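# Two robots move office block to lab bench

## Task

Robot r1 begins inside the office and r2 in the corridor that links the office and the lab. Move the wooden block off the office bench and leave it resting on the lab bench. The office door cannot be opened, but the service window between office and corridor is open, so the block must pass through it. The lab door can only be pushed open while someone keeps the release button on the office wall pressed. At the end the lab door must be closed, the gripper must have released the block and the robot must have backed away from it. Neither robot may fall over or be left leaning. Anything that stays in place only because a robot is holding it does not count as finished.

## Robot and tools

Robots: r1 and r2 are identical Hello Robot Stretch 4 units, about 1.6 m tall. Each has an omni-wheel base whose rim lies within 0.23 m of its centre, a lift on a mast, an arm that telescopes forward, a wrist with yaw, pitch and roll, and a two-finger gripper. Each carries four cameras: rN_head_camera, rN_head_left_camera, rN_head_right_camera and rN_wrist_camera.

Frames: every robot reports in its own base frame. The origin is on the floor under the base centre, with x forward, y left and z up. hand_pose is a point between the open fingertips, given in that frame, and the printed value can be slightly off. base_odometry is measured against the base frame at the scene start. It counts wheel turns, so any slip shows up as travel. Heading is positive to the left, from -3.142 to 3.142. No reading tells you where one robot is relative to the other, so use the images, lidar_m and wrist_depth_mm for that.

execute_actions: "actions" is a list holding one action or none. An action is an object keyed by robot name, "r1" and/or "r2". Under each name you can give "base", "joints" or both, plus optional "pace" and "contact_limits". The alternative is "end_of_arm" on its own. All motions in an action start together.
- base: exactly one relative move, counted from the base's last reported position. translate_m is forward(+) or backward in metres, -2 to 2. strafe_m is sideways in metres, left +, -2 to 2. rotate_rad turns on the spot, counter-clockwise +, -3.2 to 3.2.
- joints: absolute targets by name, not offsets. lift_m is 0 to 1.2 m. arm_m is extension, 0 to 0.55 m. wrist_yaw_rad is -1.134 to 4.276 (0 forward, + left, 3.14 folded back, above 3.4 the arm may get in the way). wrist_pitch_rad is -1.117 to 4.259 (0 level, 1.57 pointing down). wrist_roll_rad is -1.117 to 4.259 (+ is clockwise seen from behind). gripper_m is the fingertip gap, -0.038 to 0.141 m; values below 0 press the fingers together.
- pace: "slow", "default", "fast" or "max". Base speeds are 0.1/0.3/0.4/0.6 m/s and turn speeds 1/2/3/4 rad/s. Both are capped lower when the lift is high.
- contact_limits: {"arm_m": 0 to 0.75}, default 0.5. This sets how hard the arm may push before it gives contact_stop.
- end_of_arm: "enable_torque" turns wrist and gripper motors back on after a torque_fault.
A joint target outside its range is clipped to the limit. Any other bad value or unknown key rejects the whole call. A single action lasts at most 15 s. "cameras" lists which images to return: omitted or ["all"] gives all of them, [] gives none.

wait(seconds 0 to 10) returns the state without commanding anything. zoom_image(camera, region [x0,y0,x1,y1] in pixels, at most 504x504) enlarges part of a camera's latest image. read_manual returns only the licence texts. finished_scene(scene) ends the scene for good and reports whether it succeeded.

Results: base_status and joint_status give done, off_target, contact_stop_at_<key>, limit_stop_at_<name> or torque_fault. After contact_stop the affected part goes slack. A slack lift may sink and a slack base may roll. limit_stop_at_tilt means the robot leans more than 6 degrees, and its lift, arm and wheels go slack. on_its_own covers things that were not commanded; there, "held at" is the target being held. lidar_m has 12 sectors of 30 degrees: the 1st is straight ahead, then they run counter-clockwise (4th left, 7th behind, 10th right). Values are in metres, and "-" means nothing is seen or something is closer than 0.25 m. wrist_depth_mm is a 7x7 grid in mm. motor_effort is in percent, with the peak in brackets. A gripper effort that changes clearly at a command of 0 or more means a firm grip. If turned_by_wheels and turned_by_imu differ by more than 0.1 rad, the robot probably bumped into something or slipped. base_tilt is in degrees.

Gripping: command gripper_m below the object's width. Neither gripper_m nor "done" proves you are holding the object, so check effort or images. If the fingertips catch on a surface, raise the lift. To unfold at the start, send lift_m 0.4 together with wrist_yaw_rad 0.

Avoid: any contact between robots. Once two bases touch, even a few more millimetres of driving presses hard and can end the run, and there is no reading that reports such contact. Also avoid driving or turning with more than 1 kg held at arm_m above 0.2, strong pushes with the gripper held high, tilt, drops, slams and torque faults. The two robots' travel can differ by about 3 cm per metre. Robots do not wait for each other. During thinking time each robot keeps holding its last command. Loose objects may be nudged now and then. A stop reported by one call cancels that reply's later calls.

Each tool is called as name(argument=value, ...), one argument or row to a line, values as JSON.

## Session

execute_actions(
  actions=[],
)

Scene clock: 0.00 s.
r1.base_odometry: x=+0.000 y=+0.000 heading=+0.000 (m, m, rad; r1's odometry frame)
r1.turned_by_wheels: +0.000 (rad since the last result)
r1.turned_by_imu: +0.000 (rad since the last result)
r1.base_tilt: forward=+0.5 right=+0.0 (deg)
r1.lidar_m: 1.31 1.35 1.48 1.02 0.78 0.75 0.90 0.96 0.95 1.06 1.68 2.47
r1.base_status: not commanded
r1.joint_positions: lift_m=+0.138 arm_m=-0.002 wrist_yaw_rad=+3.036 wrist_pitch_rad=+0.016 wrist_roll_rad=-0.009 gripper_m=+0.057
r1.joint_status: not commanded
r1.motor_effort: lift_m=+19 arm_m=-1 wrist_yaw_rad=+1 wrist_pitch_rad=-7 wrist_roll_rad=+1 gripper_m=-3 wheel_0=+0 wheel_1=+0 wheel_2=+0 (%)
r1.hand_pose: x=-0.1088 y=+0.1174 z=+0.3116 quat_wxyz=(+0.053, -0.008, -0.004, +0.999) (m; r1's base frame)
r1.wrist_depth_mm: 143 146 1336 1098 931 809 723 / 105 145 1281 1078 931 798 715 / 110 144 291 1060 917 798 715 / 122 145 1138 1060 917 798 707 / 946 1182 1281 1025 904 798 707 / 1008 1160 213 1042 215 788 707 / 878 842 854 160 820 759 707
r2.base_odometry: x=+0.000 y=+0.000 heading=+0.000 (m, m, rad; r2's odometry frame)
r2.turned_by_wheels: +0.000 (rad since the last result)
r2.turned_by_imu: +0.000 (rad since the last result)
r2.base_tilt: forward=+0.8 right=-0.2 (deg)
r2.lidar_m: 1.70 1.13 0.90 0.88 0.85 0.69 0.67 0.75 0.76 0.79 0.90 1.31
r2.base_status: not commanded
r2.joint_positions: lift_m=+0.195 arm_m=-0.002 wrist_yaw_rad=+3.173 wrist_pitch_rad=+0.013 wrist_roll_rad=+0.017 gripper_m=+0.057
r2.joint_status: not commanded
r2.motor_effort: lift_m=+20 arm_m=-1 wrist_yaw_rad=-2 wrist_pitch_rad=-7 wrist_roll_rad=+1 gripper_m=-3 wheel_0=+0 wheel_1=+0 wheel_2=+0 (%)
r2.hand_pose: x=-0.1218 y=+0.0782 z=+0.3699 quat_wxyz=(-0.016, -0.006, +0.009, +1.000) (m; r2's base frame)
r2.wrist_depth_mm: - 139 229 820 788 750 723 / - 109 138 809 788 741 715 / - 110 137 809 768 741 715 / - 130 156 798 768 732 715 / 206 866 831 809 768 732 707 / 559 866 199 778 210 723 707 / 544 842 809 151 741 715 699
pictures: r1_head_camera, r1_head_left_camera, r1_head_right_camera, r1_wrist_camera, r2_head_camera, r2_head_left_camera, r2_head_right_camera, r2_wrist_camera
Images, in order (width x height): r1_head_camera 420x560, r1_head_left_camera 420x672, r1_head_right_camera 420x672, r1_wrist_camera 616x392, r2_head_camera 420x560, r2_head_left_camera 420x672, r2_head_right_camera 420x672, r2_wrist_camera 616x392.

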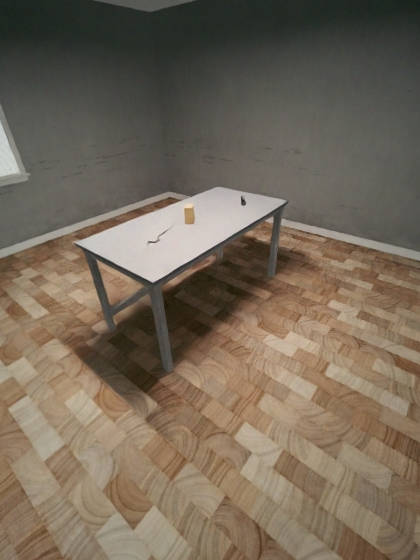

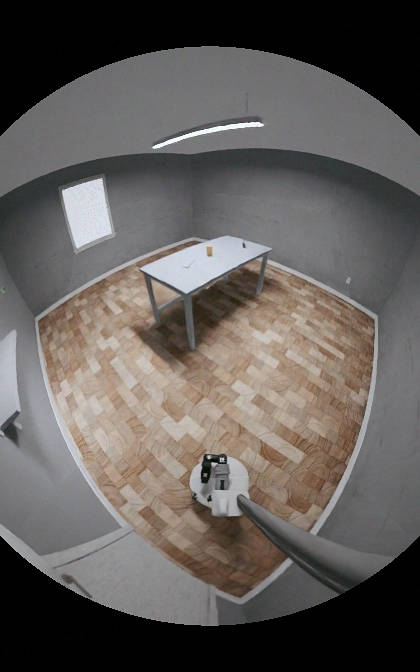

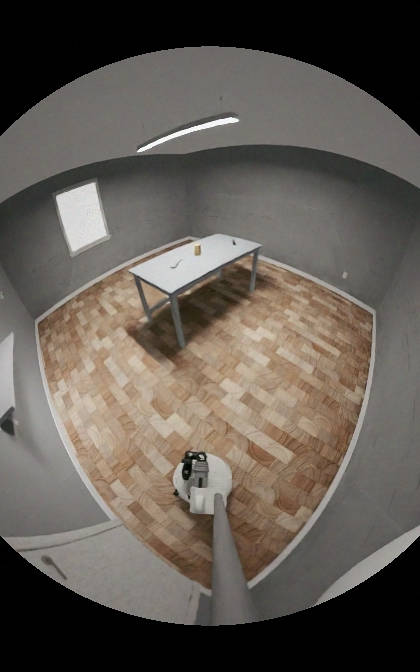

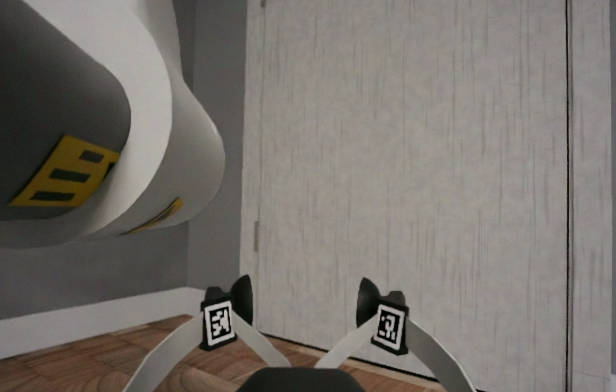

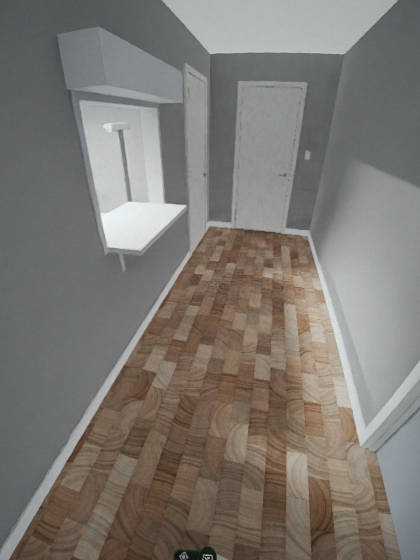

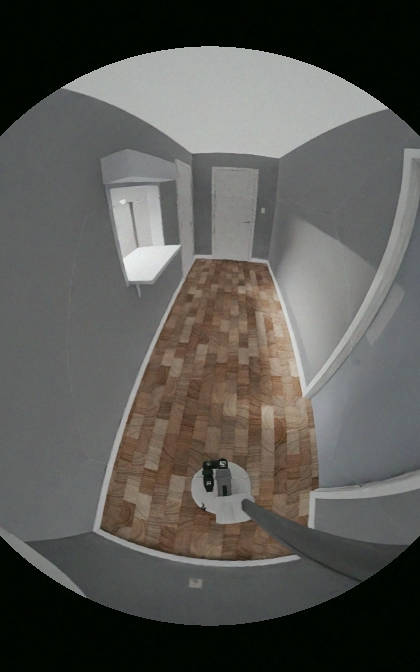

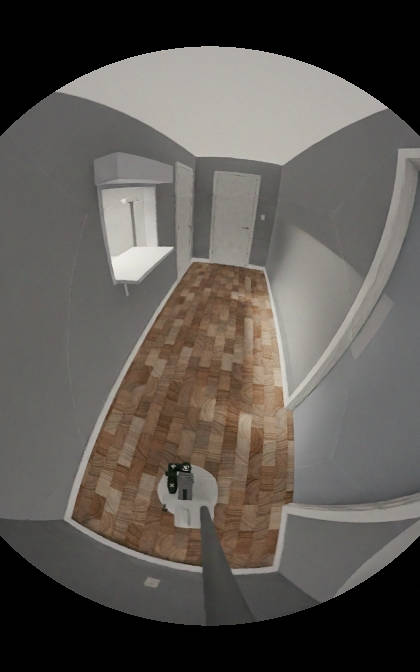

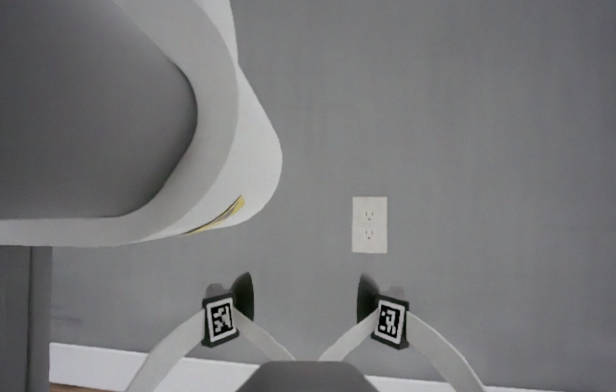

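zoom_image(
  camera="r1_head_left_camera",
  region=[0, 240, 140, 460],
)

zoom_image(
  camera="r1_head_camera",
  region=[60, 160, 320, 300],
)

zoom_image(
  camera="r2_head_right_camera",
  region=[220, 130, 420, 600],
)

Region (0, 240, 140, 460) of r1_head_left_camera's 420x672 image, scaled by 2.291, with more detail than that image has; it fills the left 321 columns of this view, and the rest is white.

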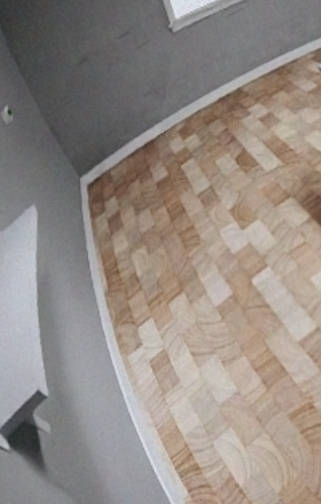

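Region (60, 160, 320, 300) of r1_head_camera's 420x560 image, scaled by 1.938, with more detail than that image has; it fills the top 271 rows of this view, and the rest is white.

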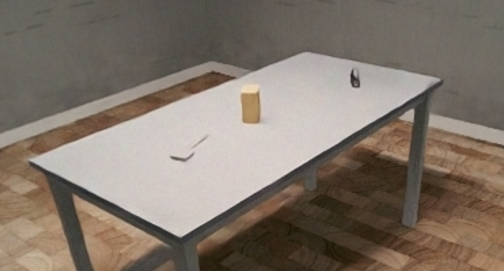

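Region (220, 130, 420, 600) of r2_head_right_camera's 420x672 image, scaled by 1.072, with more detail than that image has; it fills the left 214 columns of this view, and the rest is white.

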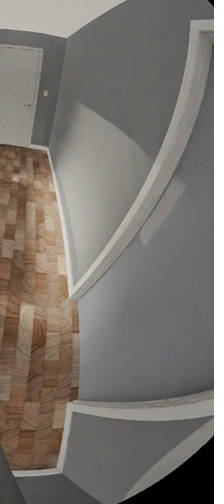

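execute_actions(
  actions=[
    {"r1": {"base": {"rotate_rad": 0.87}, "joints": {"lift_m": 0.4, "wrist_yaw_rad": 0, "gripper_m": 0.12}, "pace": "fast"}, "r2": {"base": {"rotate_rad": 1.36}, "joints": {"lift_m": 0.4, "wrist_yaw_rad": 0, "gripper_m": 0.12}, "pace": "fast"}},
  ],
)

Scene clock: 85.03 s.
r1.base_odometry: x=+0.000 y=+0.000 heading=+0.870 (m, m, rad; r1's odometry frame)
r1.turned_by_wheels: +0.870 (rad since the last result)
r1.turned_by_imu: +0.862 (rad since the last result)
r1.base_tilt: forward=+0.7 right=+0.0 (deg)
r1.lidar_m: 3.27 1.09 0.85 0.73 0.84 1.00 0.94 0.96 1.38 3.47 1.47 1.27
r1.base_status: done
r1.joint_positions: lift_m=+0.400 arm_m=-0.002 wrist_yaw_rad=+0.001 wrist_pitch_rad=+0.016 wrist_roll_rad=-0.009 gripper_m=+0.120
r1.joint_status: all done
r1.motor_effort: lift_m=+21(23) arm_m=-1(1) wrist_yaw_rad=-1(5) wrist_pitch_rad=-8(8) wrist_roll_rad=+0(1) gripper_m=-2(5) wheel_0=+1(5) wheel_1=+1(7) wheel_2=+1(4) (%)
r1.hand_pose: x=+0.4573 y=-0.0873 z=+0.5733 quat_wxyz=(+1.000, -0.005, +0.008, +0.000) (m; r1's base frame)
r1.wrist_depth_mm: - 1863 - - - - - / 1661 1921 - - - - - / 1255 1921 - - - - - / 1308 1983 - - - - 1255 / 1308 1983 - - - - - / 1336 1661 - - - - - / 1308 1430 1397 153 1499 1464 1499
r2.base_odometry: x=+0.000 y=+0.000 heading=+1.360 (m, m, rad; r2's odometry frame)
r2.turned_by_wheels: +1.360 (rad since the last result)
r2.turned_by_imu: +1.338 (rad since the last result)
r2.base_tilt: forward=+0.8 right=-0.2 (deg)
r2.lidar_m: 0.87 0.93 0.73 0.66 0.71 0.79 0.71 0.85 1.08 2.54 1.33 0.92
r2.base_status: done
r2.joint_positions: lift_m=+0.400 arm_m=-0.002 wrist_yaw_rad=+0.001 wrist_pitch_rad=+0.012 wrist_roll_rad=+0.017 gripper_m=+0.120
r2.joint_status: all done
r2.motor_effort: lift_m=+23(18) arm_m=-1(1) wrist_yaw_rad=-4(5) wrist_pitch_rad=-7(7) wrist_roll_rad=+1(1) gripper_m=+0(1) wheel_0=-1(10) wheel_1=+0(9) wheel_2=+0(8) (%)
r2.hand_pose: x=+0.4579 y=-0.0872 z=+0.5743 quat_wxyz=(+1.000, +0.009, +0.006, +0.000) (m; r2's base frame)
r2.wrist_depth_mm: 661 676 683 691 699 707 707 / 661 661 668 683 699 707 707 / 654 668 676 676 691 699 699 / 654 661 661 683 676 683 691 / 661 654 668 676 683 691 699 / 647 654 661 668 683 683 691 / 640 654 661 146 683 676 691
pictures: r1_head_camera, r1_head_left_camera, r1_head_right_camera, r1_wrist_camera, r2_head_camera, r2_head_left_camera, r2_head_right_camera, r2_wrist_camera
Images, in order (width x height): r1_head_camera 420x560, r1_head_left_camera 420x672, r1_head_right_camera 420x672, r1_wrist_camera 616x392, r2_head_camera 420x560, r2_head_left_camera 420x672, r2_head_right_camera 420x672, r2_wrist_camera 616x392.

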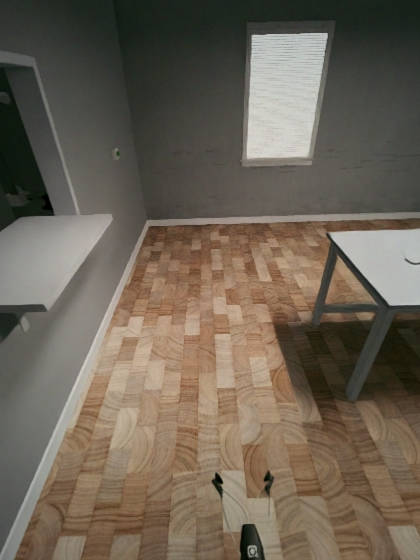

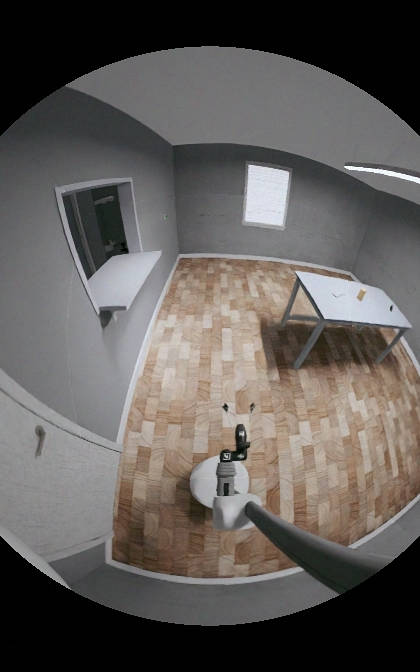

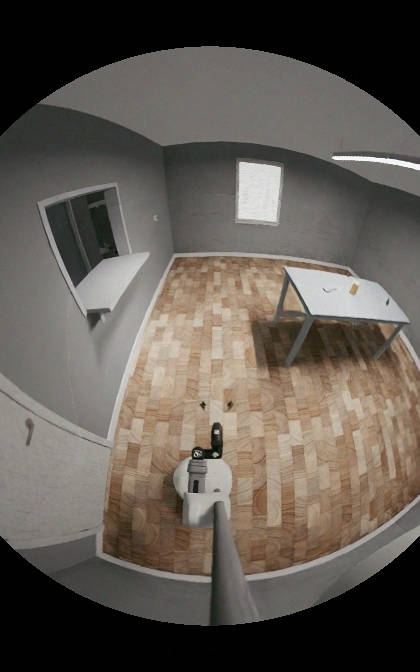

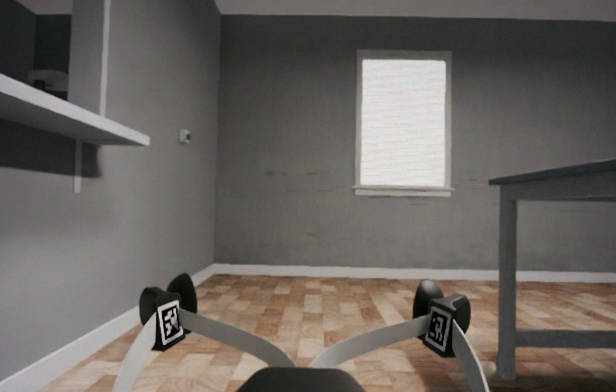

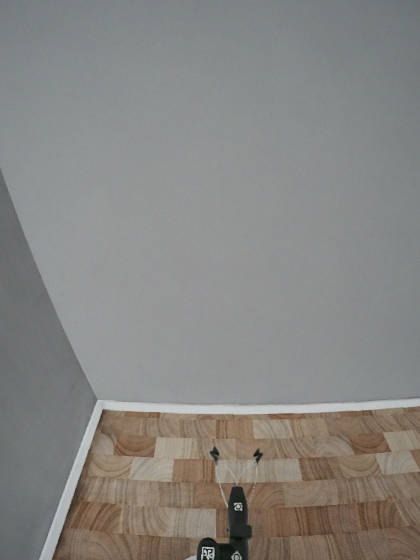

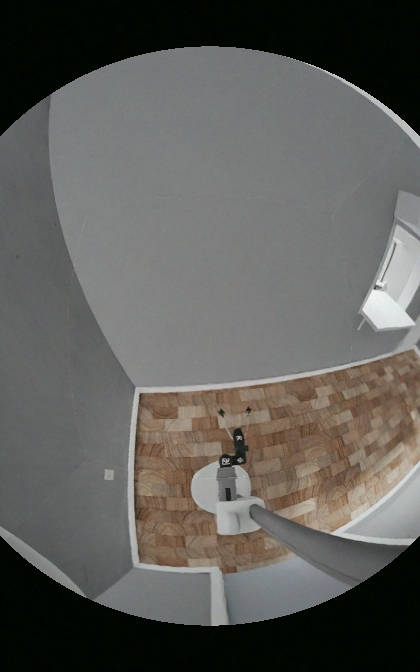

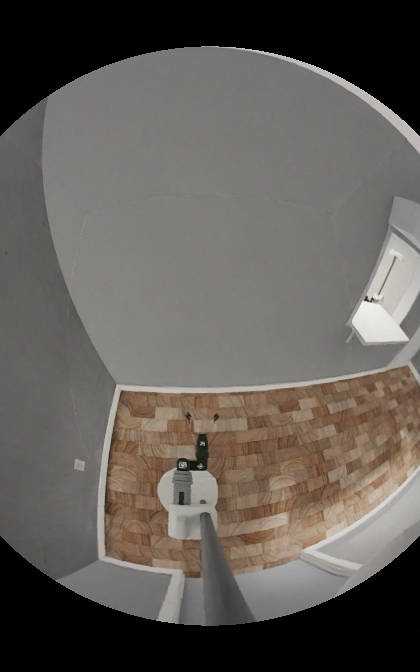

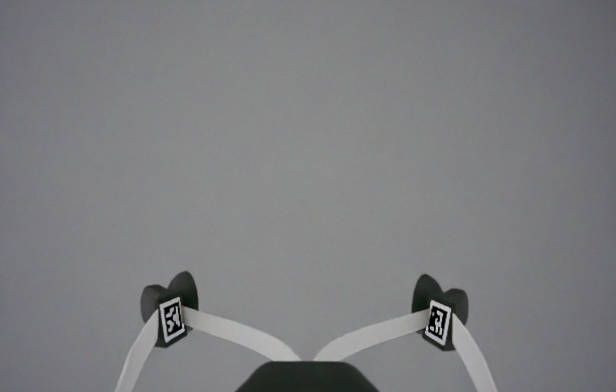

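execute_actions(
  actions=[
    {"r1": {"base": {"strafe_m": -1.36}, "joints": {"lift_m": 0.63}, "pace": "fast"}, "r2": {"base": {"strafe_m": -1.53}, "joints": {"lift_m": 0.8}, "pace": "fast"}},
  ],
  cameras=["r1_head_camera", "r1_wrist_camera", "r2_head_camera", "r2_head_left_camera"],
)

Scene clock: 130.97 s.
r1.base_odometry: x=+1.040 y=-0.877 heading=+0.870 (m, m, rad; r1's odometry frame)
r1.turned_by_wheels: +0.000 (rad since the last result)
r1.turned_by_imu: -0.005 (rad since the last result)
r1.base_tilt: forward=+0.6 right=+0.0 (deg)
r1.lidar_m: 1.00 1.04 2.18 2.12 1.39 1.00 0.95 1.00 1.38 2.09 2.20 1.05
r1.base_status: done
r1.joint_positions: lift_m=+0.630 arm_m=-0.002 wrist_yaw_rad=+0.000 wrist_pitch_rad=+0.016 wrist_roll_rad=-0.009 gripper_m=+0.120
r1.joint_status: all done
r1.motor_effort: lift_m=+21(22) arm_m=-1(1) wrist_yaw_rad=+1(1) wrist_pitch_rad=-8(8) wrist_roll_rad=-1(2) gripper_m=-3(5) wheel_0=-1(10) wheel_1=+0(11) wheel_2=+1(1) (%)
r1.hand_pose: x=+0.4572 y=-0.0873 z=+0.8033 quat_wxyz=(+1.000, -0.005, +0.008, +0.000) (m; r1's base frame)
r1.wrist_depth_mm: - - - - - - - / - - - - - - - / - - - - - - - / - - - - - - - / 842 842 842 891 917 946 991 / 866 842 831 - 831 831 - / 1808 1808 1921 152 1983 1499 -
r2.base_odometry: x=+1.496 y=-0.320 heading=+1.360 (m, m, rad; r2's odometry frame)
r2.turned_by_wheels: +0.000 (rad since the last result)
r2.turned_by_imu: -0.001 (rad since the last result)
r2.base_tilt: forward=+0.7 right=-0.2 (deg)
r2.lidar_m: 0.70 0.73 1.32 2.19 1.14 0.71 0.67 0.69 0.92 2.28 1.46 0.77
r2.base_status: done
r2.joint_positions: lift_m=+0.800 arm_m=-0.002 wrist_yaw_rad=+0.000 wrist_pitch_rad=+0.012 wrist_roll_rad=+0.017 gripper_m=+0.120
r2.joint_status: all done
r2.motor_effort: lift_m=+22(21) arm_m=-1(0) wrist_yaw_rad=-2(4) wrist_pitch_rad=-7(7) wrist_roll_rad=+2(0) gripper_m=+0(1) wheel_0=-1(11) wheel_1=+2(15) wheel_2=+0(2) (%)
r2.hand_pose: x=+0.4578 y=-0.0873 z=+0.9744 quat_wxyz=(+1.000, +0.009, +0.006, +0.000) (m; r2's base frame)
r2.wrist_depth_mm: 732 854 - - - - 788 / 732 866 - - - - 778 / 723 854 - - - - 788 / 715 - - - - - 768 / 732 768 976 1008 1042 1025 788 / 544 504 512 525 525 535 585 / 715 723 723 146 750 759 759
pictures: r1_head_camera, r1_wrist_camera, r2_head_camera, r2_head_left_camera
Images, in order (width x height): r1_head_camera 420x560, r1_wrist_camera 616x392, r2_head_camera 420x560, r2_head_left_camera 420x672.

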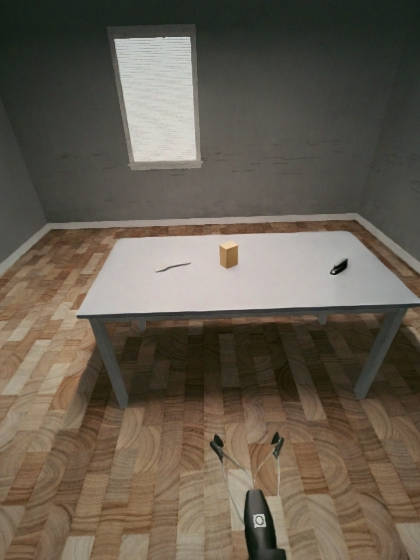

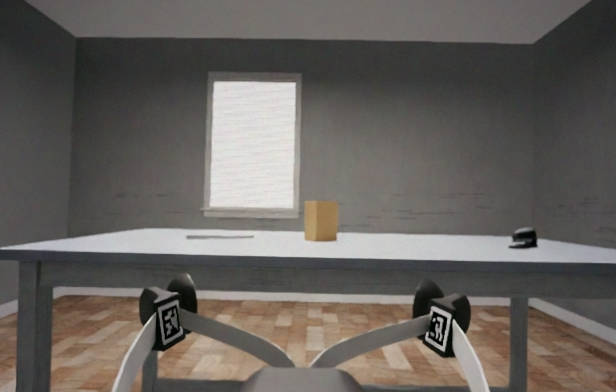

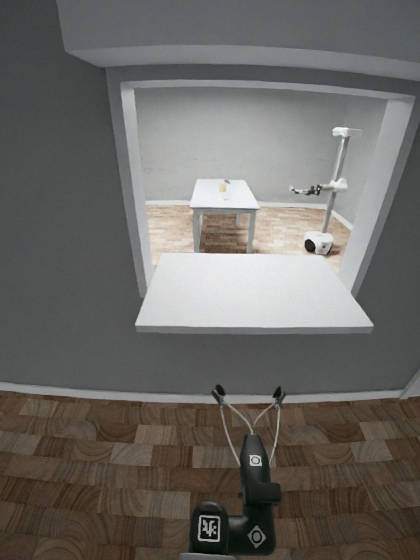

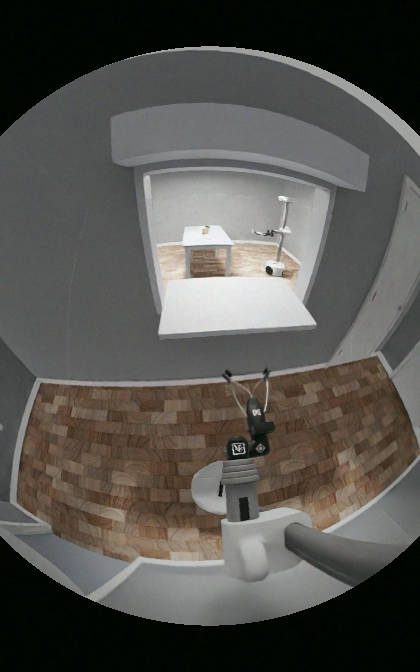

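zoom_image(
  camera="r1_head_camera",
  region=[190, 225, 270, 285],
)

zoom_image(
  camera="r1_wrist_camera",
  region=[270, 180, 370, 260],
)

Region (190, 225, 270, 285) of r1_head_camera's 420x560 image, scaled by 6.300, with more detail than that image has; it fills the top 378 rows of this view, and the rest is white.

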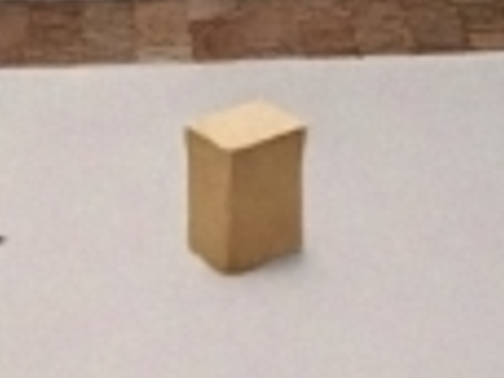

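Region (270, 180, 370, 260) of r1_wrist_camera's 616x392 image, scaled by 5.040; it fills the top 403 rows of this view, and the rest is white.

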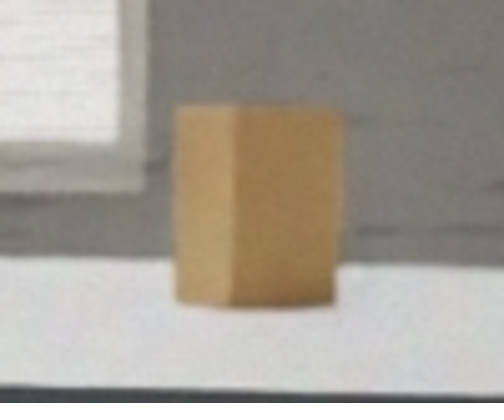

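execute_actions(
  actions=[
    {"r1": {"base": {"translate_m": 0.6}, "joints": {"lift_m": 0.65, "gripper_m": 0.14}, "pace": "fast"}, "r2": {"base": {"translate_m": 0.22}, "pace": "fast"}},
  ],
  cameras=["r1_head_camera", "r1_wrist_camera", "r2_head_camera"],
)

Scene clock: 186.33 s.
r1.base_odometry: x=+1.427 y=-0.418 heading=+0.870 (m, m, rad; r1's odometry frame)
r1.turned_by_wheels: +0.000 (rad since the last result)
r1.turned_by_imu: -0.001 (rad since the last result)
r1.base_tilt: forward=+0.6 right=+0.1 (deg)
r1.lidar_m: 0.42 0.42 0.59 1.99 2.23 1.63 1.54 1.63 2.20 2.09 0.62 0.45
r1.base_status: done
r1.joint_positions: lift_m=+0.650 arm_m=-0.002 wrist_yaw_rad=+0.000 wrist_pitch_rad=+0.016 wrist_roll_rad=-0.009 gripper_m=+0.140
r1.joint_status: all done
r1.motor_effort: lift_m=+21(21) arm_m=-1(1) wrist_yaw_rad=+1(0) wrist_pitch_rad=-8(8) wrist_roll_rad=+0(0) gripper_m=-4(0) wheel_0=-1(6) wheel_1=-1(6) wheel_2=+1(11) (%)
r1.hand_pose: x=+0.4572 y=-0.0874 z=+0.8233 quat_wxyz=(+1.000, -0.005, +0.008, +0.000) (m; r1's base frame)
r1.wrist_depth_mm: - - - - - - - / - - - - - - - / - - - - - - - / - - - - - - - / 931 976 - 569 - - - / 439 214 459 466 473 392 484 / 286 272 277 156 283 283 307
r2.base_odometry: x=+1.542 y=-0.105 heading=+1.360 (m, m, rad; r2's odometry frame)
r2.turned_by_wheels: +0.000 (rad since the last result)
r2.turned_by_imu: -0.001 (rad since the last result)
r2.base_tilt: forward=+0.8 right=-0.2 (deg)
r2.lidar_m: 0.50 0.52 1.02 2.21 1.43 0.94 0.87 0.92 1.24 2.45 0.82 0.56
r2.base_status: done
r2.joint_positions: lift_m=+0.800 arm_m=-0.002 wrist_yaw_rad=+0.000 wrist_pitch_rad=+0.012 wrist_roll_rad=+0.017 gripper_m=+0.120
r2.joint_status: not commanded
r2.motor_effort: lift_m=+22(22) arm_m=-1(1) wrist_yaw_rad=-3(2) wrist_pitch_rad=-7(7) wrist_roll_rad=+2(1) gripper_m=-2(0) wheel_0=+0(8) wheel_1=+0(7) wheel_2=+1(9) (%)
r2.hand_pose: x=+0.4578 y=-0.0873 z=+0.9744 quat_wxyz=(+1.000, +0.009, +0.006, +0.000) (m; r2's base frame)
r2.wrist_depth_mm: 580 - - - - - - / 585 - - - - - - / 591 - - - - - - / 585 - - - - - - / 585 - - - - - - / 418 351 392 442 399 402 449 / 294 297 300 146 307 309 315
pictures: r1_head_camera, r1_wrist_camera, r2_head_camera
Images, in order (width x height): r1_head_camera 420x560, r1_wrist_camera 616x392, r2_head_camera 420x560.

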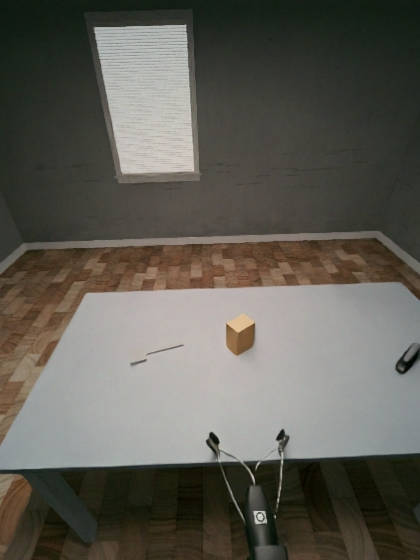

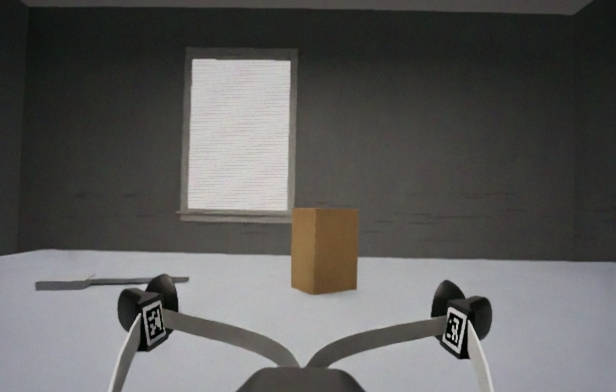

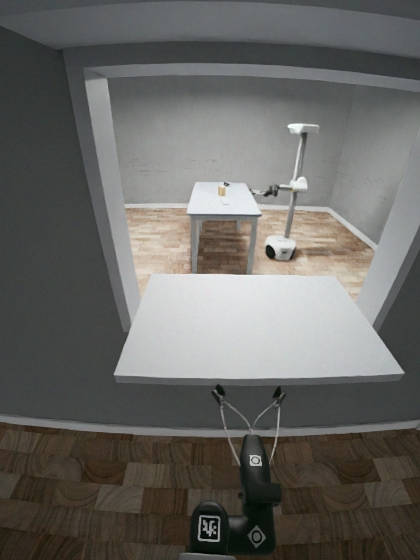

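execute_actions(
  actions=[
    {"r1": {"base": {"strafe_m": -0.272}, "joints": {"wrist_yaw_rad": 0.52, "arm_m": 0.22}}},
  ],
  cameras=["r1_head_camera", "r1_wrist_camera"],
)

Scene clock: 218.20 s.
r1.base_odometry: x=+1.635 y=-0.593 heading=+0.870 (m, m, rad; r1's odometry frame)
r1.turned_by_wheels: +0.000 (rad since the last result)
r1.turned_by_imu: -0.001 (rad since the last result)
r1.base_tilt: forward=+0.6 right=-0.1 (deg)
r1.lidar_m: 0.43 0.42 0.59 2.26 2.23 1.63 1.52 1.62 1.91 1.80 0.61 0.45
r1.base_status: done
r1.joint_positions: lift_m=+0.650 arm_m=+0.219 wrist_yaw_rad=+0.520 wrist_pitch_rad=+0.016 wrist_roll_rad=-0.009 gripper_m=+0.140
r1.joint_status: all done
r1.motor_effort: lift_m=+21(21) arm_m=+5(5) wrist_yaw_rad=+2(8) wrist_pitch_rad=-8(8) wrist_roll_rad=+2(0) gripper_m=-1(4) wheel_0=-1(6) wheel_1=+0(11) wheel_2=+1(2) (%)
r1.hand_pose: x=+0.6838 y=+0.0674 z=+0.8233 quat_wxyz=(+0.966, -0.007, +0.007, +0.257) (m; r1's base frame)
r1.wrist_depth_mm: - - - - - - - / - - - - - - - / - - - - - - - / - - - - - - - / - 960 976 364 - - - / 433 214 449 364 466 382 480 / 283 270 273 156 278 281 301
r2.base_odometry: x=+1.542 y=-0.105 heading=+1.360 (m, m, rad; r2's odometry frame)
r2.turned_by_wheels: +0.000 (rad since the last result)
r2.turned_by_imu: +0.000 (rad since the last result)
r2.base_tilt: forward=+0.7 right=-0.2 (deg)
r2.lidar_m: 0.50 0.54 1.02 2.22 1.45 0.93 0.88 0.91 1.25 2.47 0.77 0.53
r2.base_status: not commanded
r2.joint_positions: lift_m=+0.800 arm_m=-0.002 wrist_yaw_rad=+0.000 wrist_pitch_rad=+0.012 wrist_roll_rad=+0.017 gripper_m=+0.120
r2.joint_status: not commanded
r2.motor_effort: lift_m=+22(22) arm_m=-1(1) wrist_yaw_rad=-3(3) wrist_pitch_rad=-8(7) wrist_roll_rad=+1(0) gripper_m=-1(1) wheel_0=+0(0) wheel_1=+0(0) wheel_2=+1(1) (%)
r2.hand_pose: x=+0.4578 y=-0.0873 z=+0.9744 quat_wxyz=(+1.000, +0.009, +0.006, +0.000) (m; r2's base frame)
r2.wrist_depth_mm: 580 - - - - - - / 585 - - - - - - / 585 - - - - - - / 585 - - - - - - / 591 - - - - - - / 418 351 394 442 399 404 449 / 293 296 300 146 307 310 315
pictures: r1_head_camera, r1_wrist_camera
Images, in order (width x height): r1_head_camera 420x560, r1_wrist_camera 616x392.

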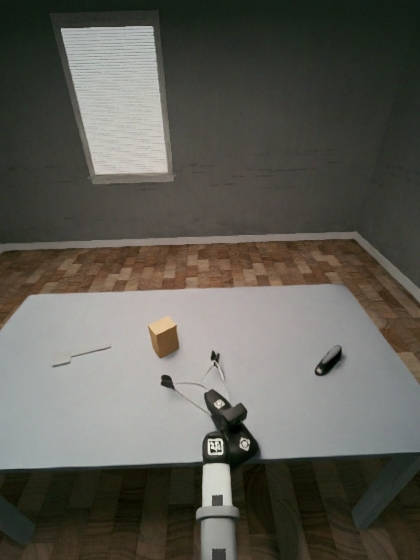

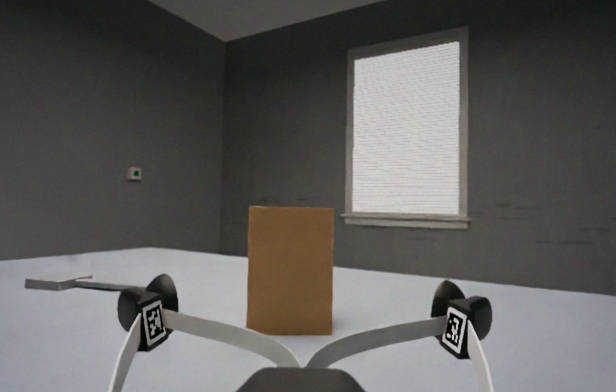

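execute_actions(
  actions=[
    {"r1": {"base": {"strafe_m": 0.05}, "joints": {"arm_m": 0.29}, "pace": "slow"}},
  ],
  cameras=["r1_wrist_camera"],
)

Scene clock: 226.20 s.
r1.base_odometry: x=+1.596 y=-0.561 heading=+0.870 (m, m, rad; r1's odometry frame)
r1.turned_by_wheels: +0.000 (rad since the last result)
r1.turned_by_imu: +0.001 (rad since the last result)
r1.base_tilt: forward=+0.5 right=+0.1 (deg)
r1.lidar_m: 0.42 0.41 0.56 2.21 2.22 1.63 1.54 1.60 1.98 1.86 0.64 0.45
r1.base_status: done
r1.joint_positions: lift_m=+0.650 arm_m=+0.289 wrist_yaw_rad=+0.520 wrist_pitch_rad=+0.016 wrist_roll_rad=-0.009 gripper_m=+0.140
r1.joint_status: all done
r1.motor_effort: lift_m=+21(21) arm_m=+5(5) wrist_yaw_rad=+2(1) wrist_pitch_rad=-6(7) wrist_roll_rad=-1(1) gripper_m=+3(3) wheel_0=-1(3) wheel_1=+2(5) wheel_2=+2(1) (%)
r1.hand_pose: x=+0.7538 y=+0.0674 z=+0.8233 quat_wxyz=(+0.966, -0.007, +0.007, +0.257) (m; r1's base frame)
r1.wrist_depth_mm: - - - - - - - / - - - - - - - / - - - - - - - / - - - - - - - / - - 798 277 - - - / 430 213 274 277 462 384 477 / 283 270 272 156 278 279 301
r2.base_odometry: x=+1.542 y=-0.105 heading=+1.360 (m, m, rad; r2's odometry frame)
r2.turned_by_wheels: +0.000 (rad since the last result)
r2.turned_by_imu: +0.000 (rad since the last result)
r2.base_tilt: forward=+0.8 right=-0.2 (deg)
r2.lidar_m: 0.49 0.54 1.04 2.23 1.47 0.95 0.88 0.91 1.25 2.46 0.75 0.56
r2.base_status: not commanded
r2.joint_positions: lift_m=+0.800 arm_m=-0.002 wrist_yaw_rad=+0.000 wrist_pitch_rad=+0.012 wrist_roll_rad=+0.017 gripper_m=+0.120
r2.joint_status: not commanded
r2.motor_effort: lift_m=+22(22) arm_m=-1(1) wrist_yaw_rad=-3(3) wrist_pitch_rad=-7(8) wrist_roll_rad=+1(1) gripper_m=+0(1) wheel_0=+0(0) wheel_1=+0(0) wheel_2=+1(1) (%)
r2.hand_pose: x=+0.4578 y=-0.0873 z=+0.9744 quat_wxyz=(+1.000, +0.009, +0.006, +0.000) (m; r2's base frame)
r2.wrist_depth_mm: 574 - - - - - - / 585 - - - - - - / 585 - - - - - - / 597 - - - - - - / 591 - - - - - - / 415 351 394 442 402 402 452 / 293 297 298 146 307 309 314
pictures: r1_wrist_camera
Images, in order (width x height): r1_wrist_camera 616x392.

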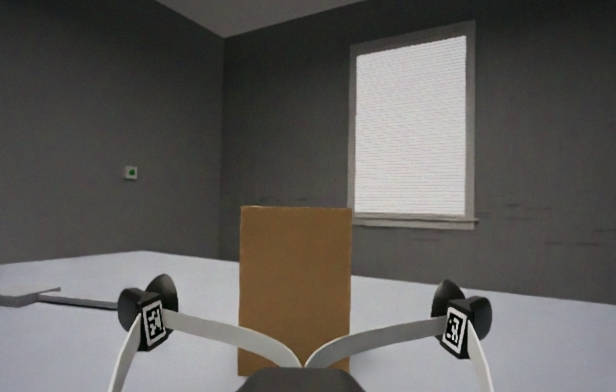

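execute_actions(
  actions=[
    {"r1": {"base": {"strafe_m": 0.053}, "joints": {"arm_m": 0.366}, "pace": "slow"}},
  ],
  cameras=["r1_wrist_camera", "r1_head_camera"],
)

Scene clock: 234.97 s.
r1.base_odometry: x=+1.556 y=-0.527 heading=+0.870 (m, m, rad; r1's odometry frame)
r1.turned_by_wheels: +0.000 (rad since the last result)
r1.turned_by_imu: +0.001 (rad since the last result)
r1.base_tilt: forward=+0.6 right=+0.0 (deg)
r1.lidar_m: 0.41 0.43 0.60 2.16 2.24 1.61 1.54 1.62 2.02 1.92 0.59 0.43
r1.base_status: done
r1.joint_positions: lift_m=+0.650 arm_m=+0.365 wrist_yaw_rad=+0.520 wrist_pitch_rad=+0.016 wrist_roll_rad=-0.009 gripper_m=+0.140
r1.joint_status: all done
r1.motor_effort: lift_m=+21(21) arm_m=+5(6) wrist_yaw_rad=+1(1) wrist_pitch_rad=-7(8) wrist_roll_rad=-1(0) gripper_m=-1(2) wheel_0=+0(5) wheel_1=+1(4) wheel_2=+1(2) (%)
r1.hand_pose: x=+0.8298 y=+0.0674 z=+0.8233 quat_wxyz=(+0.966, -0.007, +0.007, +0.257) (m; r1's base frame)
r1.wrist_depth_mm: - - - - - - - / - - - - - - - / - - - - - - - / - - - - - - - / - - 661 185 - - - / 433 214 182 184 189 384 - / 282 268 181 156 259 279 300
r2.base_odometry: x=+1.542 y=-0.105 heading=+1.360 (m, m, rad; r2's odometry frame)
r2.turned_by_wheels: +0.000 (rad since the last result)
r2.turned_by_imu: +0.000 (rad since the last result)
r2.base_tilt: forward=+0.7 right=-0.2 (deg)
r2.lidar_m: 0.51 0.54 1.02 2.22 1.45 0.94 0.87 0.92 1.23 2.42 0.80 0.56
r2.base_status: not commanded
r2.joint_positions: lift_m=+0.800 arm_m=-0.002 wrist_yaw_rad=+0.000 wrist_pitch_rad=+0.012 wrist_roll_rad=+0.017 gripper_m=+0.120
r2.joint_status: not commanded
r2.motor_effort: lift_m=+22(22) arm_m=-1(1) wrist_yaw_rad=-3(2) wrist_pitch_rad=-7(8) wrist_roll_rad=+1(1) gripper_m=+1(1) wheel_0=+0(0) wheel_1=+0(0) wheel_2=+1(0) (%)
r2.hand_pose: x=+0.4578 y=-0.0873 z=+0.9744 quat_wxyz=(+1.000, +0.009, +0.006, +0.000) (m; r2's base frame)
r2.wrist_depth_mm: 580 - - - - - - / 580 - - - - - - / 585 - - - - - - / 585 - - - - - - / 585 - - - - - - / 418 351 394 442 402 404 452 / 294 294 303 146 307 310 314
pictures: r1_head_camera, r1_wrist_camera
Images, in order (width x height): r1_head_camera 420x560, r1_wrist_camera 616x392.

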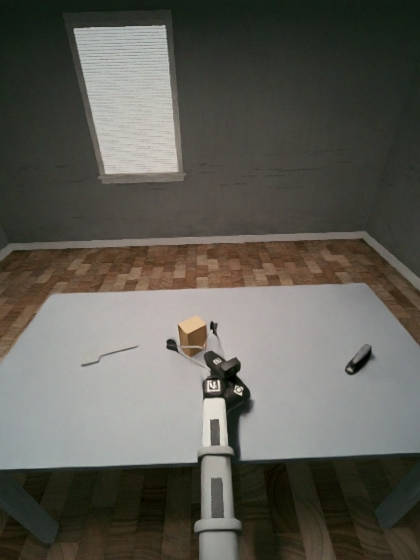

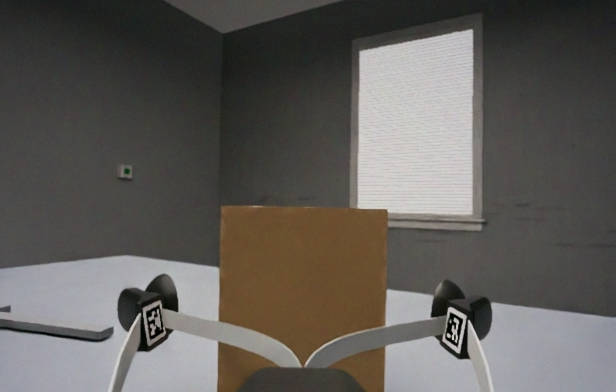

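execute_actions(
  actions=[
    {"r1": {"joints": {"gripper_m": 0.02}}},
  ],
  cameras=["r1_wrist_camera"],
)

execute_actions(
  actions=[
    {"r1": {"joints": {"lift_m": 0.72}}},
  ],
  cameras=["r1_wrist_camera", "r1_head_camera"],
)

Scene clock: 241.17 s.
r1.base_odometry: x=+1.556 y=-0.527 heading=+0.870 (m, m, rad; r1's odometry frame)
r1.turned_by_wheels: +0.000 (rad since the last result)
r1.turned_by_imu: +0.001 (rad since the last result)
r1.base_tilt: forward=+0.6 right=+0.0 (deg)
r1.lidar_m: 0.43 0.44 0.59 2.16 2.22 1.64 1.53 1.61 2.02 1.91 0.63 0.43
r1.base_status: not commanded
r1.joint_positions: lift_m=+0.650 arm_m=+0.365 wrist_yaw_rad=+0.520 wrist_pitch_rad=+0.016 wrist_roll_rad=-0.009 gripper_m=+0.021
r1.joint_status: all done
r1.motor_effort: lift_m=+21(21) arm_m=+5(5) wrist_yaw_rad=+1(0) wrist_pitch_rad=-7(7) wrist_roll_rad=+2(1) gripper_m=-27(25) wheel_0=+0(0) wheel_1=+1(1) wheel_2=+1(1) (%)
r1.hand_pose: x=+0.8298 y=+0.0675 z=+0.8233 quat_wxyz=(+0.966, -0.007, +0.007, +0.257) (m; r1's base frame)
r1.wrist_depth_mm: - - - - - - - / - - - - - - - / - - - - - - - / - - - - - - - / - - 668 168 172 - - / 430 439 181 167 171 473 - / 282 249 177 167 170 174 301
r2.base_odometry: x=+1.542 y=-0.105 heading=+1.360 (m, m, rad; r2's odometry frame)
r2.turned_by_wheels: +0.000 (rad since the last result)
r2.turned_by_imu: +0.000 (rad since the last result)
r2.base_tilt: forward=+0.8 right=-0.2 (deg)
r2.lidar_m: 0.50 0.53 1.00 2.21 1.43 0.95 0.89 0.91 1.24 2.45 0.77 0.55
r2.base_status: not commanded
r2.joint_positions: lift_m=+0.800 arm_m=-0.002 wrist_yaw_rad=+0.000 wrist_pitch_rad=+0.012 wrist_roll_rad=+0.017 gripper_m=+0.120
r2.joint_status: not commanded
r2.motor_effort: lift_m=+22(21) arm_m=-1(1) wrist_yaw_rad=-2(3) wrist_pitch_rad=-7(7) wrist_roll_rad=+1(1) gripper_m=+0(0) wheel_0=+0(0) wheel_1=+0(0) wheel_2=+1(0) (%)
r2.hand_pose: x=+0.4578 y=-0.0873 z=+0.9744 quat_wxyz=(+1.000, +0.009, +0.006, +0.000) (m; r2's base frame)
r2.wrist_depth_mm: 574 - - - - - - / 580 - - - - - - / 585 - - - - - - / 585 - - - - - - / 591 - - - - - - / 418 351 394 442 399 404 449 / 296 296 298 146 306 310 315
pictures: r1_wrist_camera
Images, in order (width x height): r1_wrist_camera 616x392.

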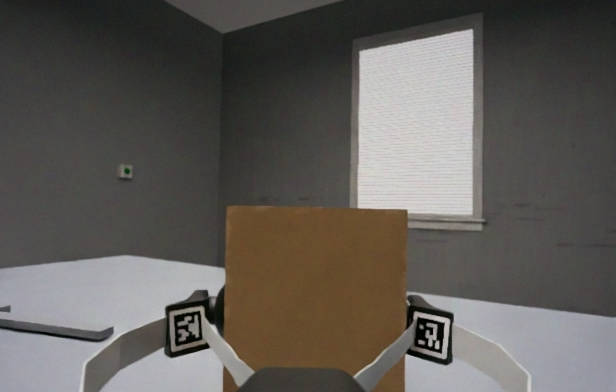

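Scene clock: 242.40 s.
r1.base_odometry: x=+1.556 y=-0.527 heading=+0.870 (m, m, rad; r1's odometry frame)
r1.turned_by_wheels: +0.000 (rad since the last result)
r1.turned_by_imu: +0.000 (rad since the last result)
r1.base_tilt: forward=+0.6 right=+0.0 (deg)
r1.lidar_m: 0.40 0.44 0.60 2.17 2.23 1.62 1.52 1.61 2.02 1.91 0.62 0.43
r1.base_status: not commanded
r1.joint_positions: lift_m=+0.720 arm_m=+0.365 wrist_yaw_rad=+0.520 wrist_pitch_rad=+0.020 wrist_roll_rad=-0.009 gripper_m=+0.021
r1.joint_status: all done
r1.motor_effort: lift_m=+22(24) arm_m=+5(5) wrist_yaw_rad=+0(1) wrist_pitch_rad=-18(18) wrist_roll_rad=+2(1) gripper_m=-27(26) wheel_0=+0(0) wheel_1=+1(1) wheel_2=+1(2) (%)
r1.hand_pose: x=+0.8298 y=+0.0675 z=+0.8922 quat_wxyz=(+0.966, -0.007, +0.008, +0.257) (m; r1's base frame)
r1.wrist_depth_mm: - - - - - - - / - - - - - - - / - - - - - - - / - - - - - - - / - - - 168 172 - - / 661 683 182 167 171 - - / 439 389 177 167 170 174 -
r2.base_odometry: x=+1.542 y=-0.105 heading=+1.360 (m, m, rad; r2's odometry frame)
r2.turned_by_wheels: +0.000 (rad since the last result)
r2.turned_by_imu: +0.000 (rad since the last result)
r2.base_tilt: forward=+0.8 right=-0.2 (deg)
r2.lidar_m: 0.51 0.54 1.01 2.22 1.46 0.96 0.88 0.93 1.22 2.48 0.80 0.55
r2.base_status: not commanded
r2.joint_positions: lift_m=+0.800 arm_m=-0.002 wrist_yaw_rad=+0.000 wrist_pitch_rad=+0.012 wrist_roll_rad=+0.017 gripper_m=+0.120
r2.joint_status: not commanded
r2.motor_effort: lift_m=+23(22) arm_m=-1(1) wrist_yaw_rad=-4(3) wrist_pitch_rad=-7(7) wrist_roll_rad=+1(0) gripper_m=-1(0) wheel_0=+0(0) wheel_1=+0(0) wheel_2=+1(1) (%)
r2.hand_pose: x=+0.4578 y=-0.0873 z=+0.9744 quat_wxyz=(+1.000, +0.009, +0.006, +0.000) (m; r2's base frame)
r2.wrist_depth_mm: 574 - - - - - - / 580 - - - - - - / 585 - - - - - - / 580 - - - - - - / 591 - - - - - - / 418 351 394 442 402 404 452 / 293 297 301 146 306 309 312
pictures: r1_head_camera, r1_wrist_camera
Images, in order (width x height): r1_head_camera 420x560, r1_wrist_camera 616x392.

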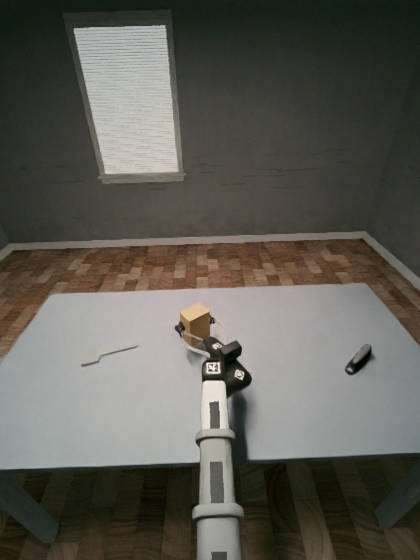

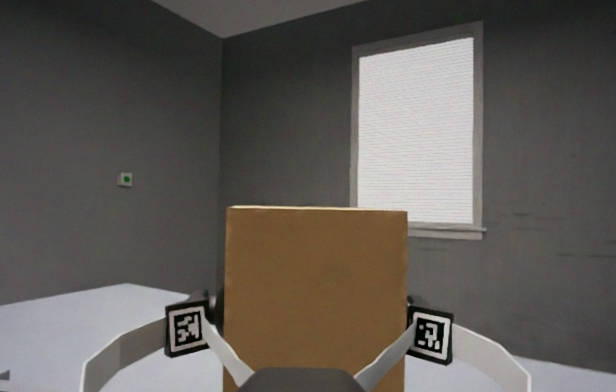

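execute_actions(
  actions=[
    {"r1": {"base": {"rotate_rad": 1.571}, "joints": {"lift_m": 0.86, "arm_m": 0.0, "wrist_yaw_rad": 0.0}}},
  ],
  cameras=["r1_wrist_camera", "r1_head_camera"],
)

execute_actions(
  actions=[
    {"r1": {"base": {"translate_m": 1.68}, "pace": "fast"}},
  ],
  cameras=["r1_head_camera"],
)

Scene clock: 266.83 s.
r1.base_odometry: x=+1.556 y=-0.527 heading=+2.442 (m, m, rad; r1's odometry frame)
r1.turned_by_wheels: +1.571 (rad since the last result)
r1.turned_by_imu: +1.555 (rad since the last result)
r1.base_tilt: forward=+0.6 right=+0.0 (deg)
r1.lidar_m: 2.16 2.23 1.61 1.54 1.60 1.99 1.90 0.62 0.45 0.40 0.42 0.61
r1.base_status: done
r1.joint_positions: lift_m=+0.860 arm_m=+0.001 wrist_yaw_rad=+0.000 wrist_pitch_rad=+0.020 wrist_roll_rad=-0.009 gripper_m=+0.021
r1.joint_status: all done
r1.motor_effort: lift_m=+22(23) arm_m=-5(4) wrist_yaw_rad=+0(5) wrist_pitch_rad=-17(19) wrist_roll_rad=-1(0) gripper_m=-27(29) wheel_0=+1(5) wheel_1=-1(6) wheel_2=+2(7) (%)
r1.hand_pose: x=+0.4602 y=-0.0874 z=+1.0322 quat_wxyz=(+1.000, -0.005, +0.010, +0.000) (m; r1's base frame)
r1.wrist_depth_mm: - - - - - - - / - - - - - - - / - - - - - - - / - - - - - - - / - - - 168 172 - - / - - 181 167 171 - - / - - 177 167 170 174 -
r2.base_odometry: x=+1.542 y=-0.105 heading=+1.360 (m, m, rad; r2's odometry frame)
r2.turned_by_wheels: +0.000 (rad since the last result)
r2.turned_by_imu: +0.000 (rad since the last result)
r2.base_tilt: forward=+0.7 right=-0.2 (deg)
r2.lidar_m: 0.50 0.54 1.03 2.20 1.48 0.93 0.88 0.92 1.19 2.45 0.81 0.54
r2.base_status: not commanded
r2.joint_positions: lift_m=+0.800 arm_m=-0.002 wrist_yaw_rad=+0.000 wrist_pitch_rad=+0.012 wrist_roll_rad=+0.017 gripper_m=+0.120
r2.joint_status: not commanded
r2.motor_effort: lift_m=+23(22) arm_m=-1(0) wrist_yaw_rad=-3(3) wrist_pitch_rad=-8(7) wrist_roll_rad=+0(1) gripper_m=-1(1) wheel_0=+0(0) wheel_1=+0(0) wheel_2=+1(1) (%)
r2.hand_pose: x=+0.4578 y=-0.0873 z=+0.9744 quat_wxyz=(+1.000, +0.009, +0.006, +0.000) (m; r2's base frame)
r2.wrist_depth_mm: 580 - - - - - - / 580 - - - - - - / 585 - - - - - - / 585 - - - - - - / 591 - - - - - - / 421 353 394 439 402 404 445 / 294 296 300 146 307 310 314
pictures: r1_head_camera, r1_wrist_camera
Images, in order (width x height): r1_head_camera 420x560, r1_wrist_camera 616x392.

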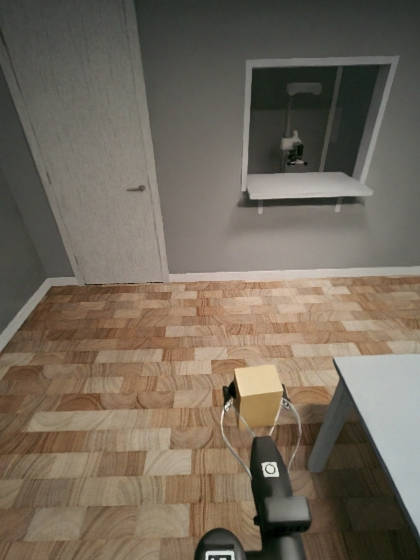

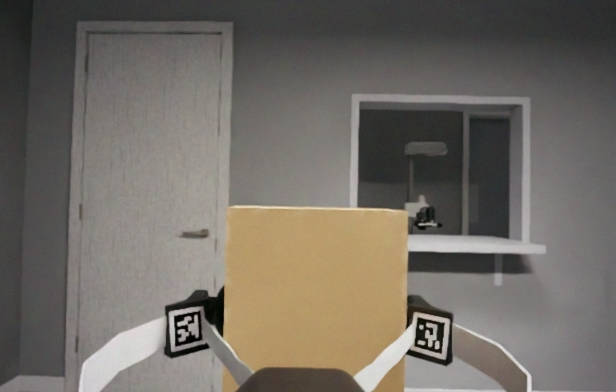

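Scene clock: 272.60 s.
r1.base_odometry: x=+0.271 y=+0.555 heading=+2.442 (m, m, rad; r1's odometry frame)
r1.turned_by_wheels: +0.000 (rad since the last result)
r1.turned_by_imu: -0.006 (rad since the last result)
r1.base_tilt: forward=+0.6 right=+0.0 (deg)
r1.lidar_m: 0.67 0.70 0.90 1.56 1.62 2.22 1.82 1.04 1.32 2.81 0.66 0.55
r1.base_status: done
r1.joint_positions: lift_m=+0.860 arm_m=+0.001 wrist_yaw_rad=+0.000 wrist_pitch_rad=+0.020 wrist_roll_rad=-0.009 gripper_m=+0.021
r1.joint_status: not commanded
r1.motor_effort: lift_m=+22(22) arm_m=-5(5) wrist_yaw_rad=+1(1) wrist_pitch_rad=-18(17) wrist_roll_rad=-1(2) gripper_m=-25(24) wheel_0=-1(7) wheel_1=+0(7) wheel_2=+1(10) (%)
r1.hand_pose: x=+0.4602 y=-0.0874 z=+1.0322 quat_wxyz=(+1.000, -0.005, +0.010, +0.000) (m; r1's base frame)
r1.wrist_depth_mm: 477 473 477 473 477 473 - / 477 473 473 469 473 469 - / 473 473 469 469 469 466 - / 473 473 473 469 466 469 - / 473 469 469 167 171 466 - / 469 469 181 167 171 459 707 / 469 466 177 167 171 174 442
r2.base_odometry: x=+1.542 y=-0.105 heading=+1.360 (m, m, rad; r2's odometry frame)
r2.turned_by_wheels: +0.000 (rad since the last result)
r2.turned_by_imu: +0.000 (rad since the last result)
r2.base_tilt: forward=+0.7 right=-0.2 (deg)
r2.lidar_m: 0.52 0.55 0.99 2.22 1.43 0.94 0.88 0.92 1.23 2.44 0.82 0.54
r2.base_status: not commanded
r2.joint_positions: lift_m=+0.800 arm_m=-0.002 wrist_yaw_rad=+0.000 wrist_pitch_rad=+0.012 wrist_roll_rad=+0.017 gripper_m=+0.120
r2.joint_status: not commanded
r2.motor_effort: lift_m=+22(22) arm_m=-1(1) wrist_yaw_rad=-2(3) wrist_pitch_rad=-7(7) wrist_roll_rad=+1(1) gripper_m=-1(1) wheel_0=+0(0) wheel_1=+0(0) wheel_2=+1(0) (%)
r2.hand_pose: x=+0.4578 y=-0.0873 z=+0.9744 quat_wxyz=(+1.000, +0.009, +0.006, +0.000) (m; r2's base frame)
r2.wrist_depth_mm: 580 - - - - - - / 580 - - - - 1464 1430 / 585 - - - - - - / 580 - - - - 1499 976 / 591 - - - - 1464 946 / 421 351 394 442 402 402 452 / 294 296 301 146 306 310 314
pictures: r1_head_camera
Images, in order (width x height): r1_head_camera 420x560.

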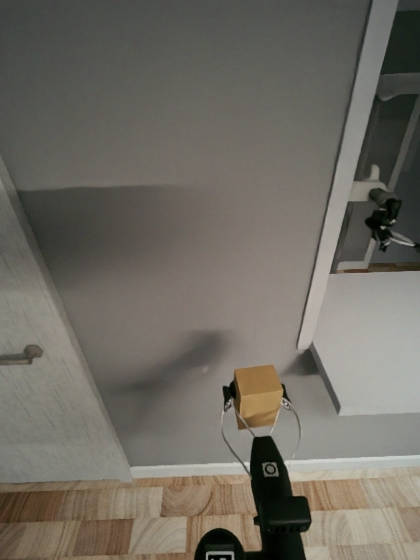

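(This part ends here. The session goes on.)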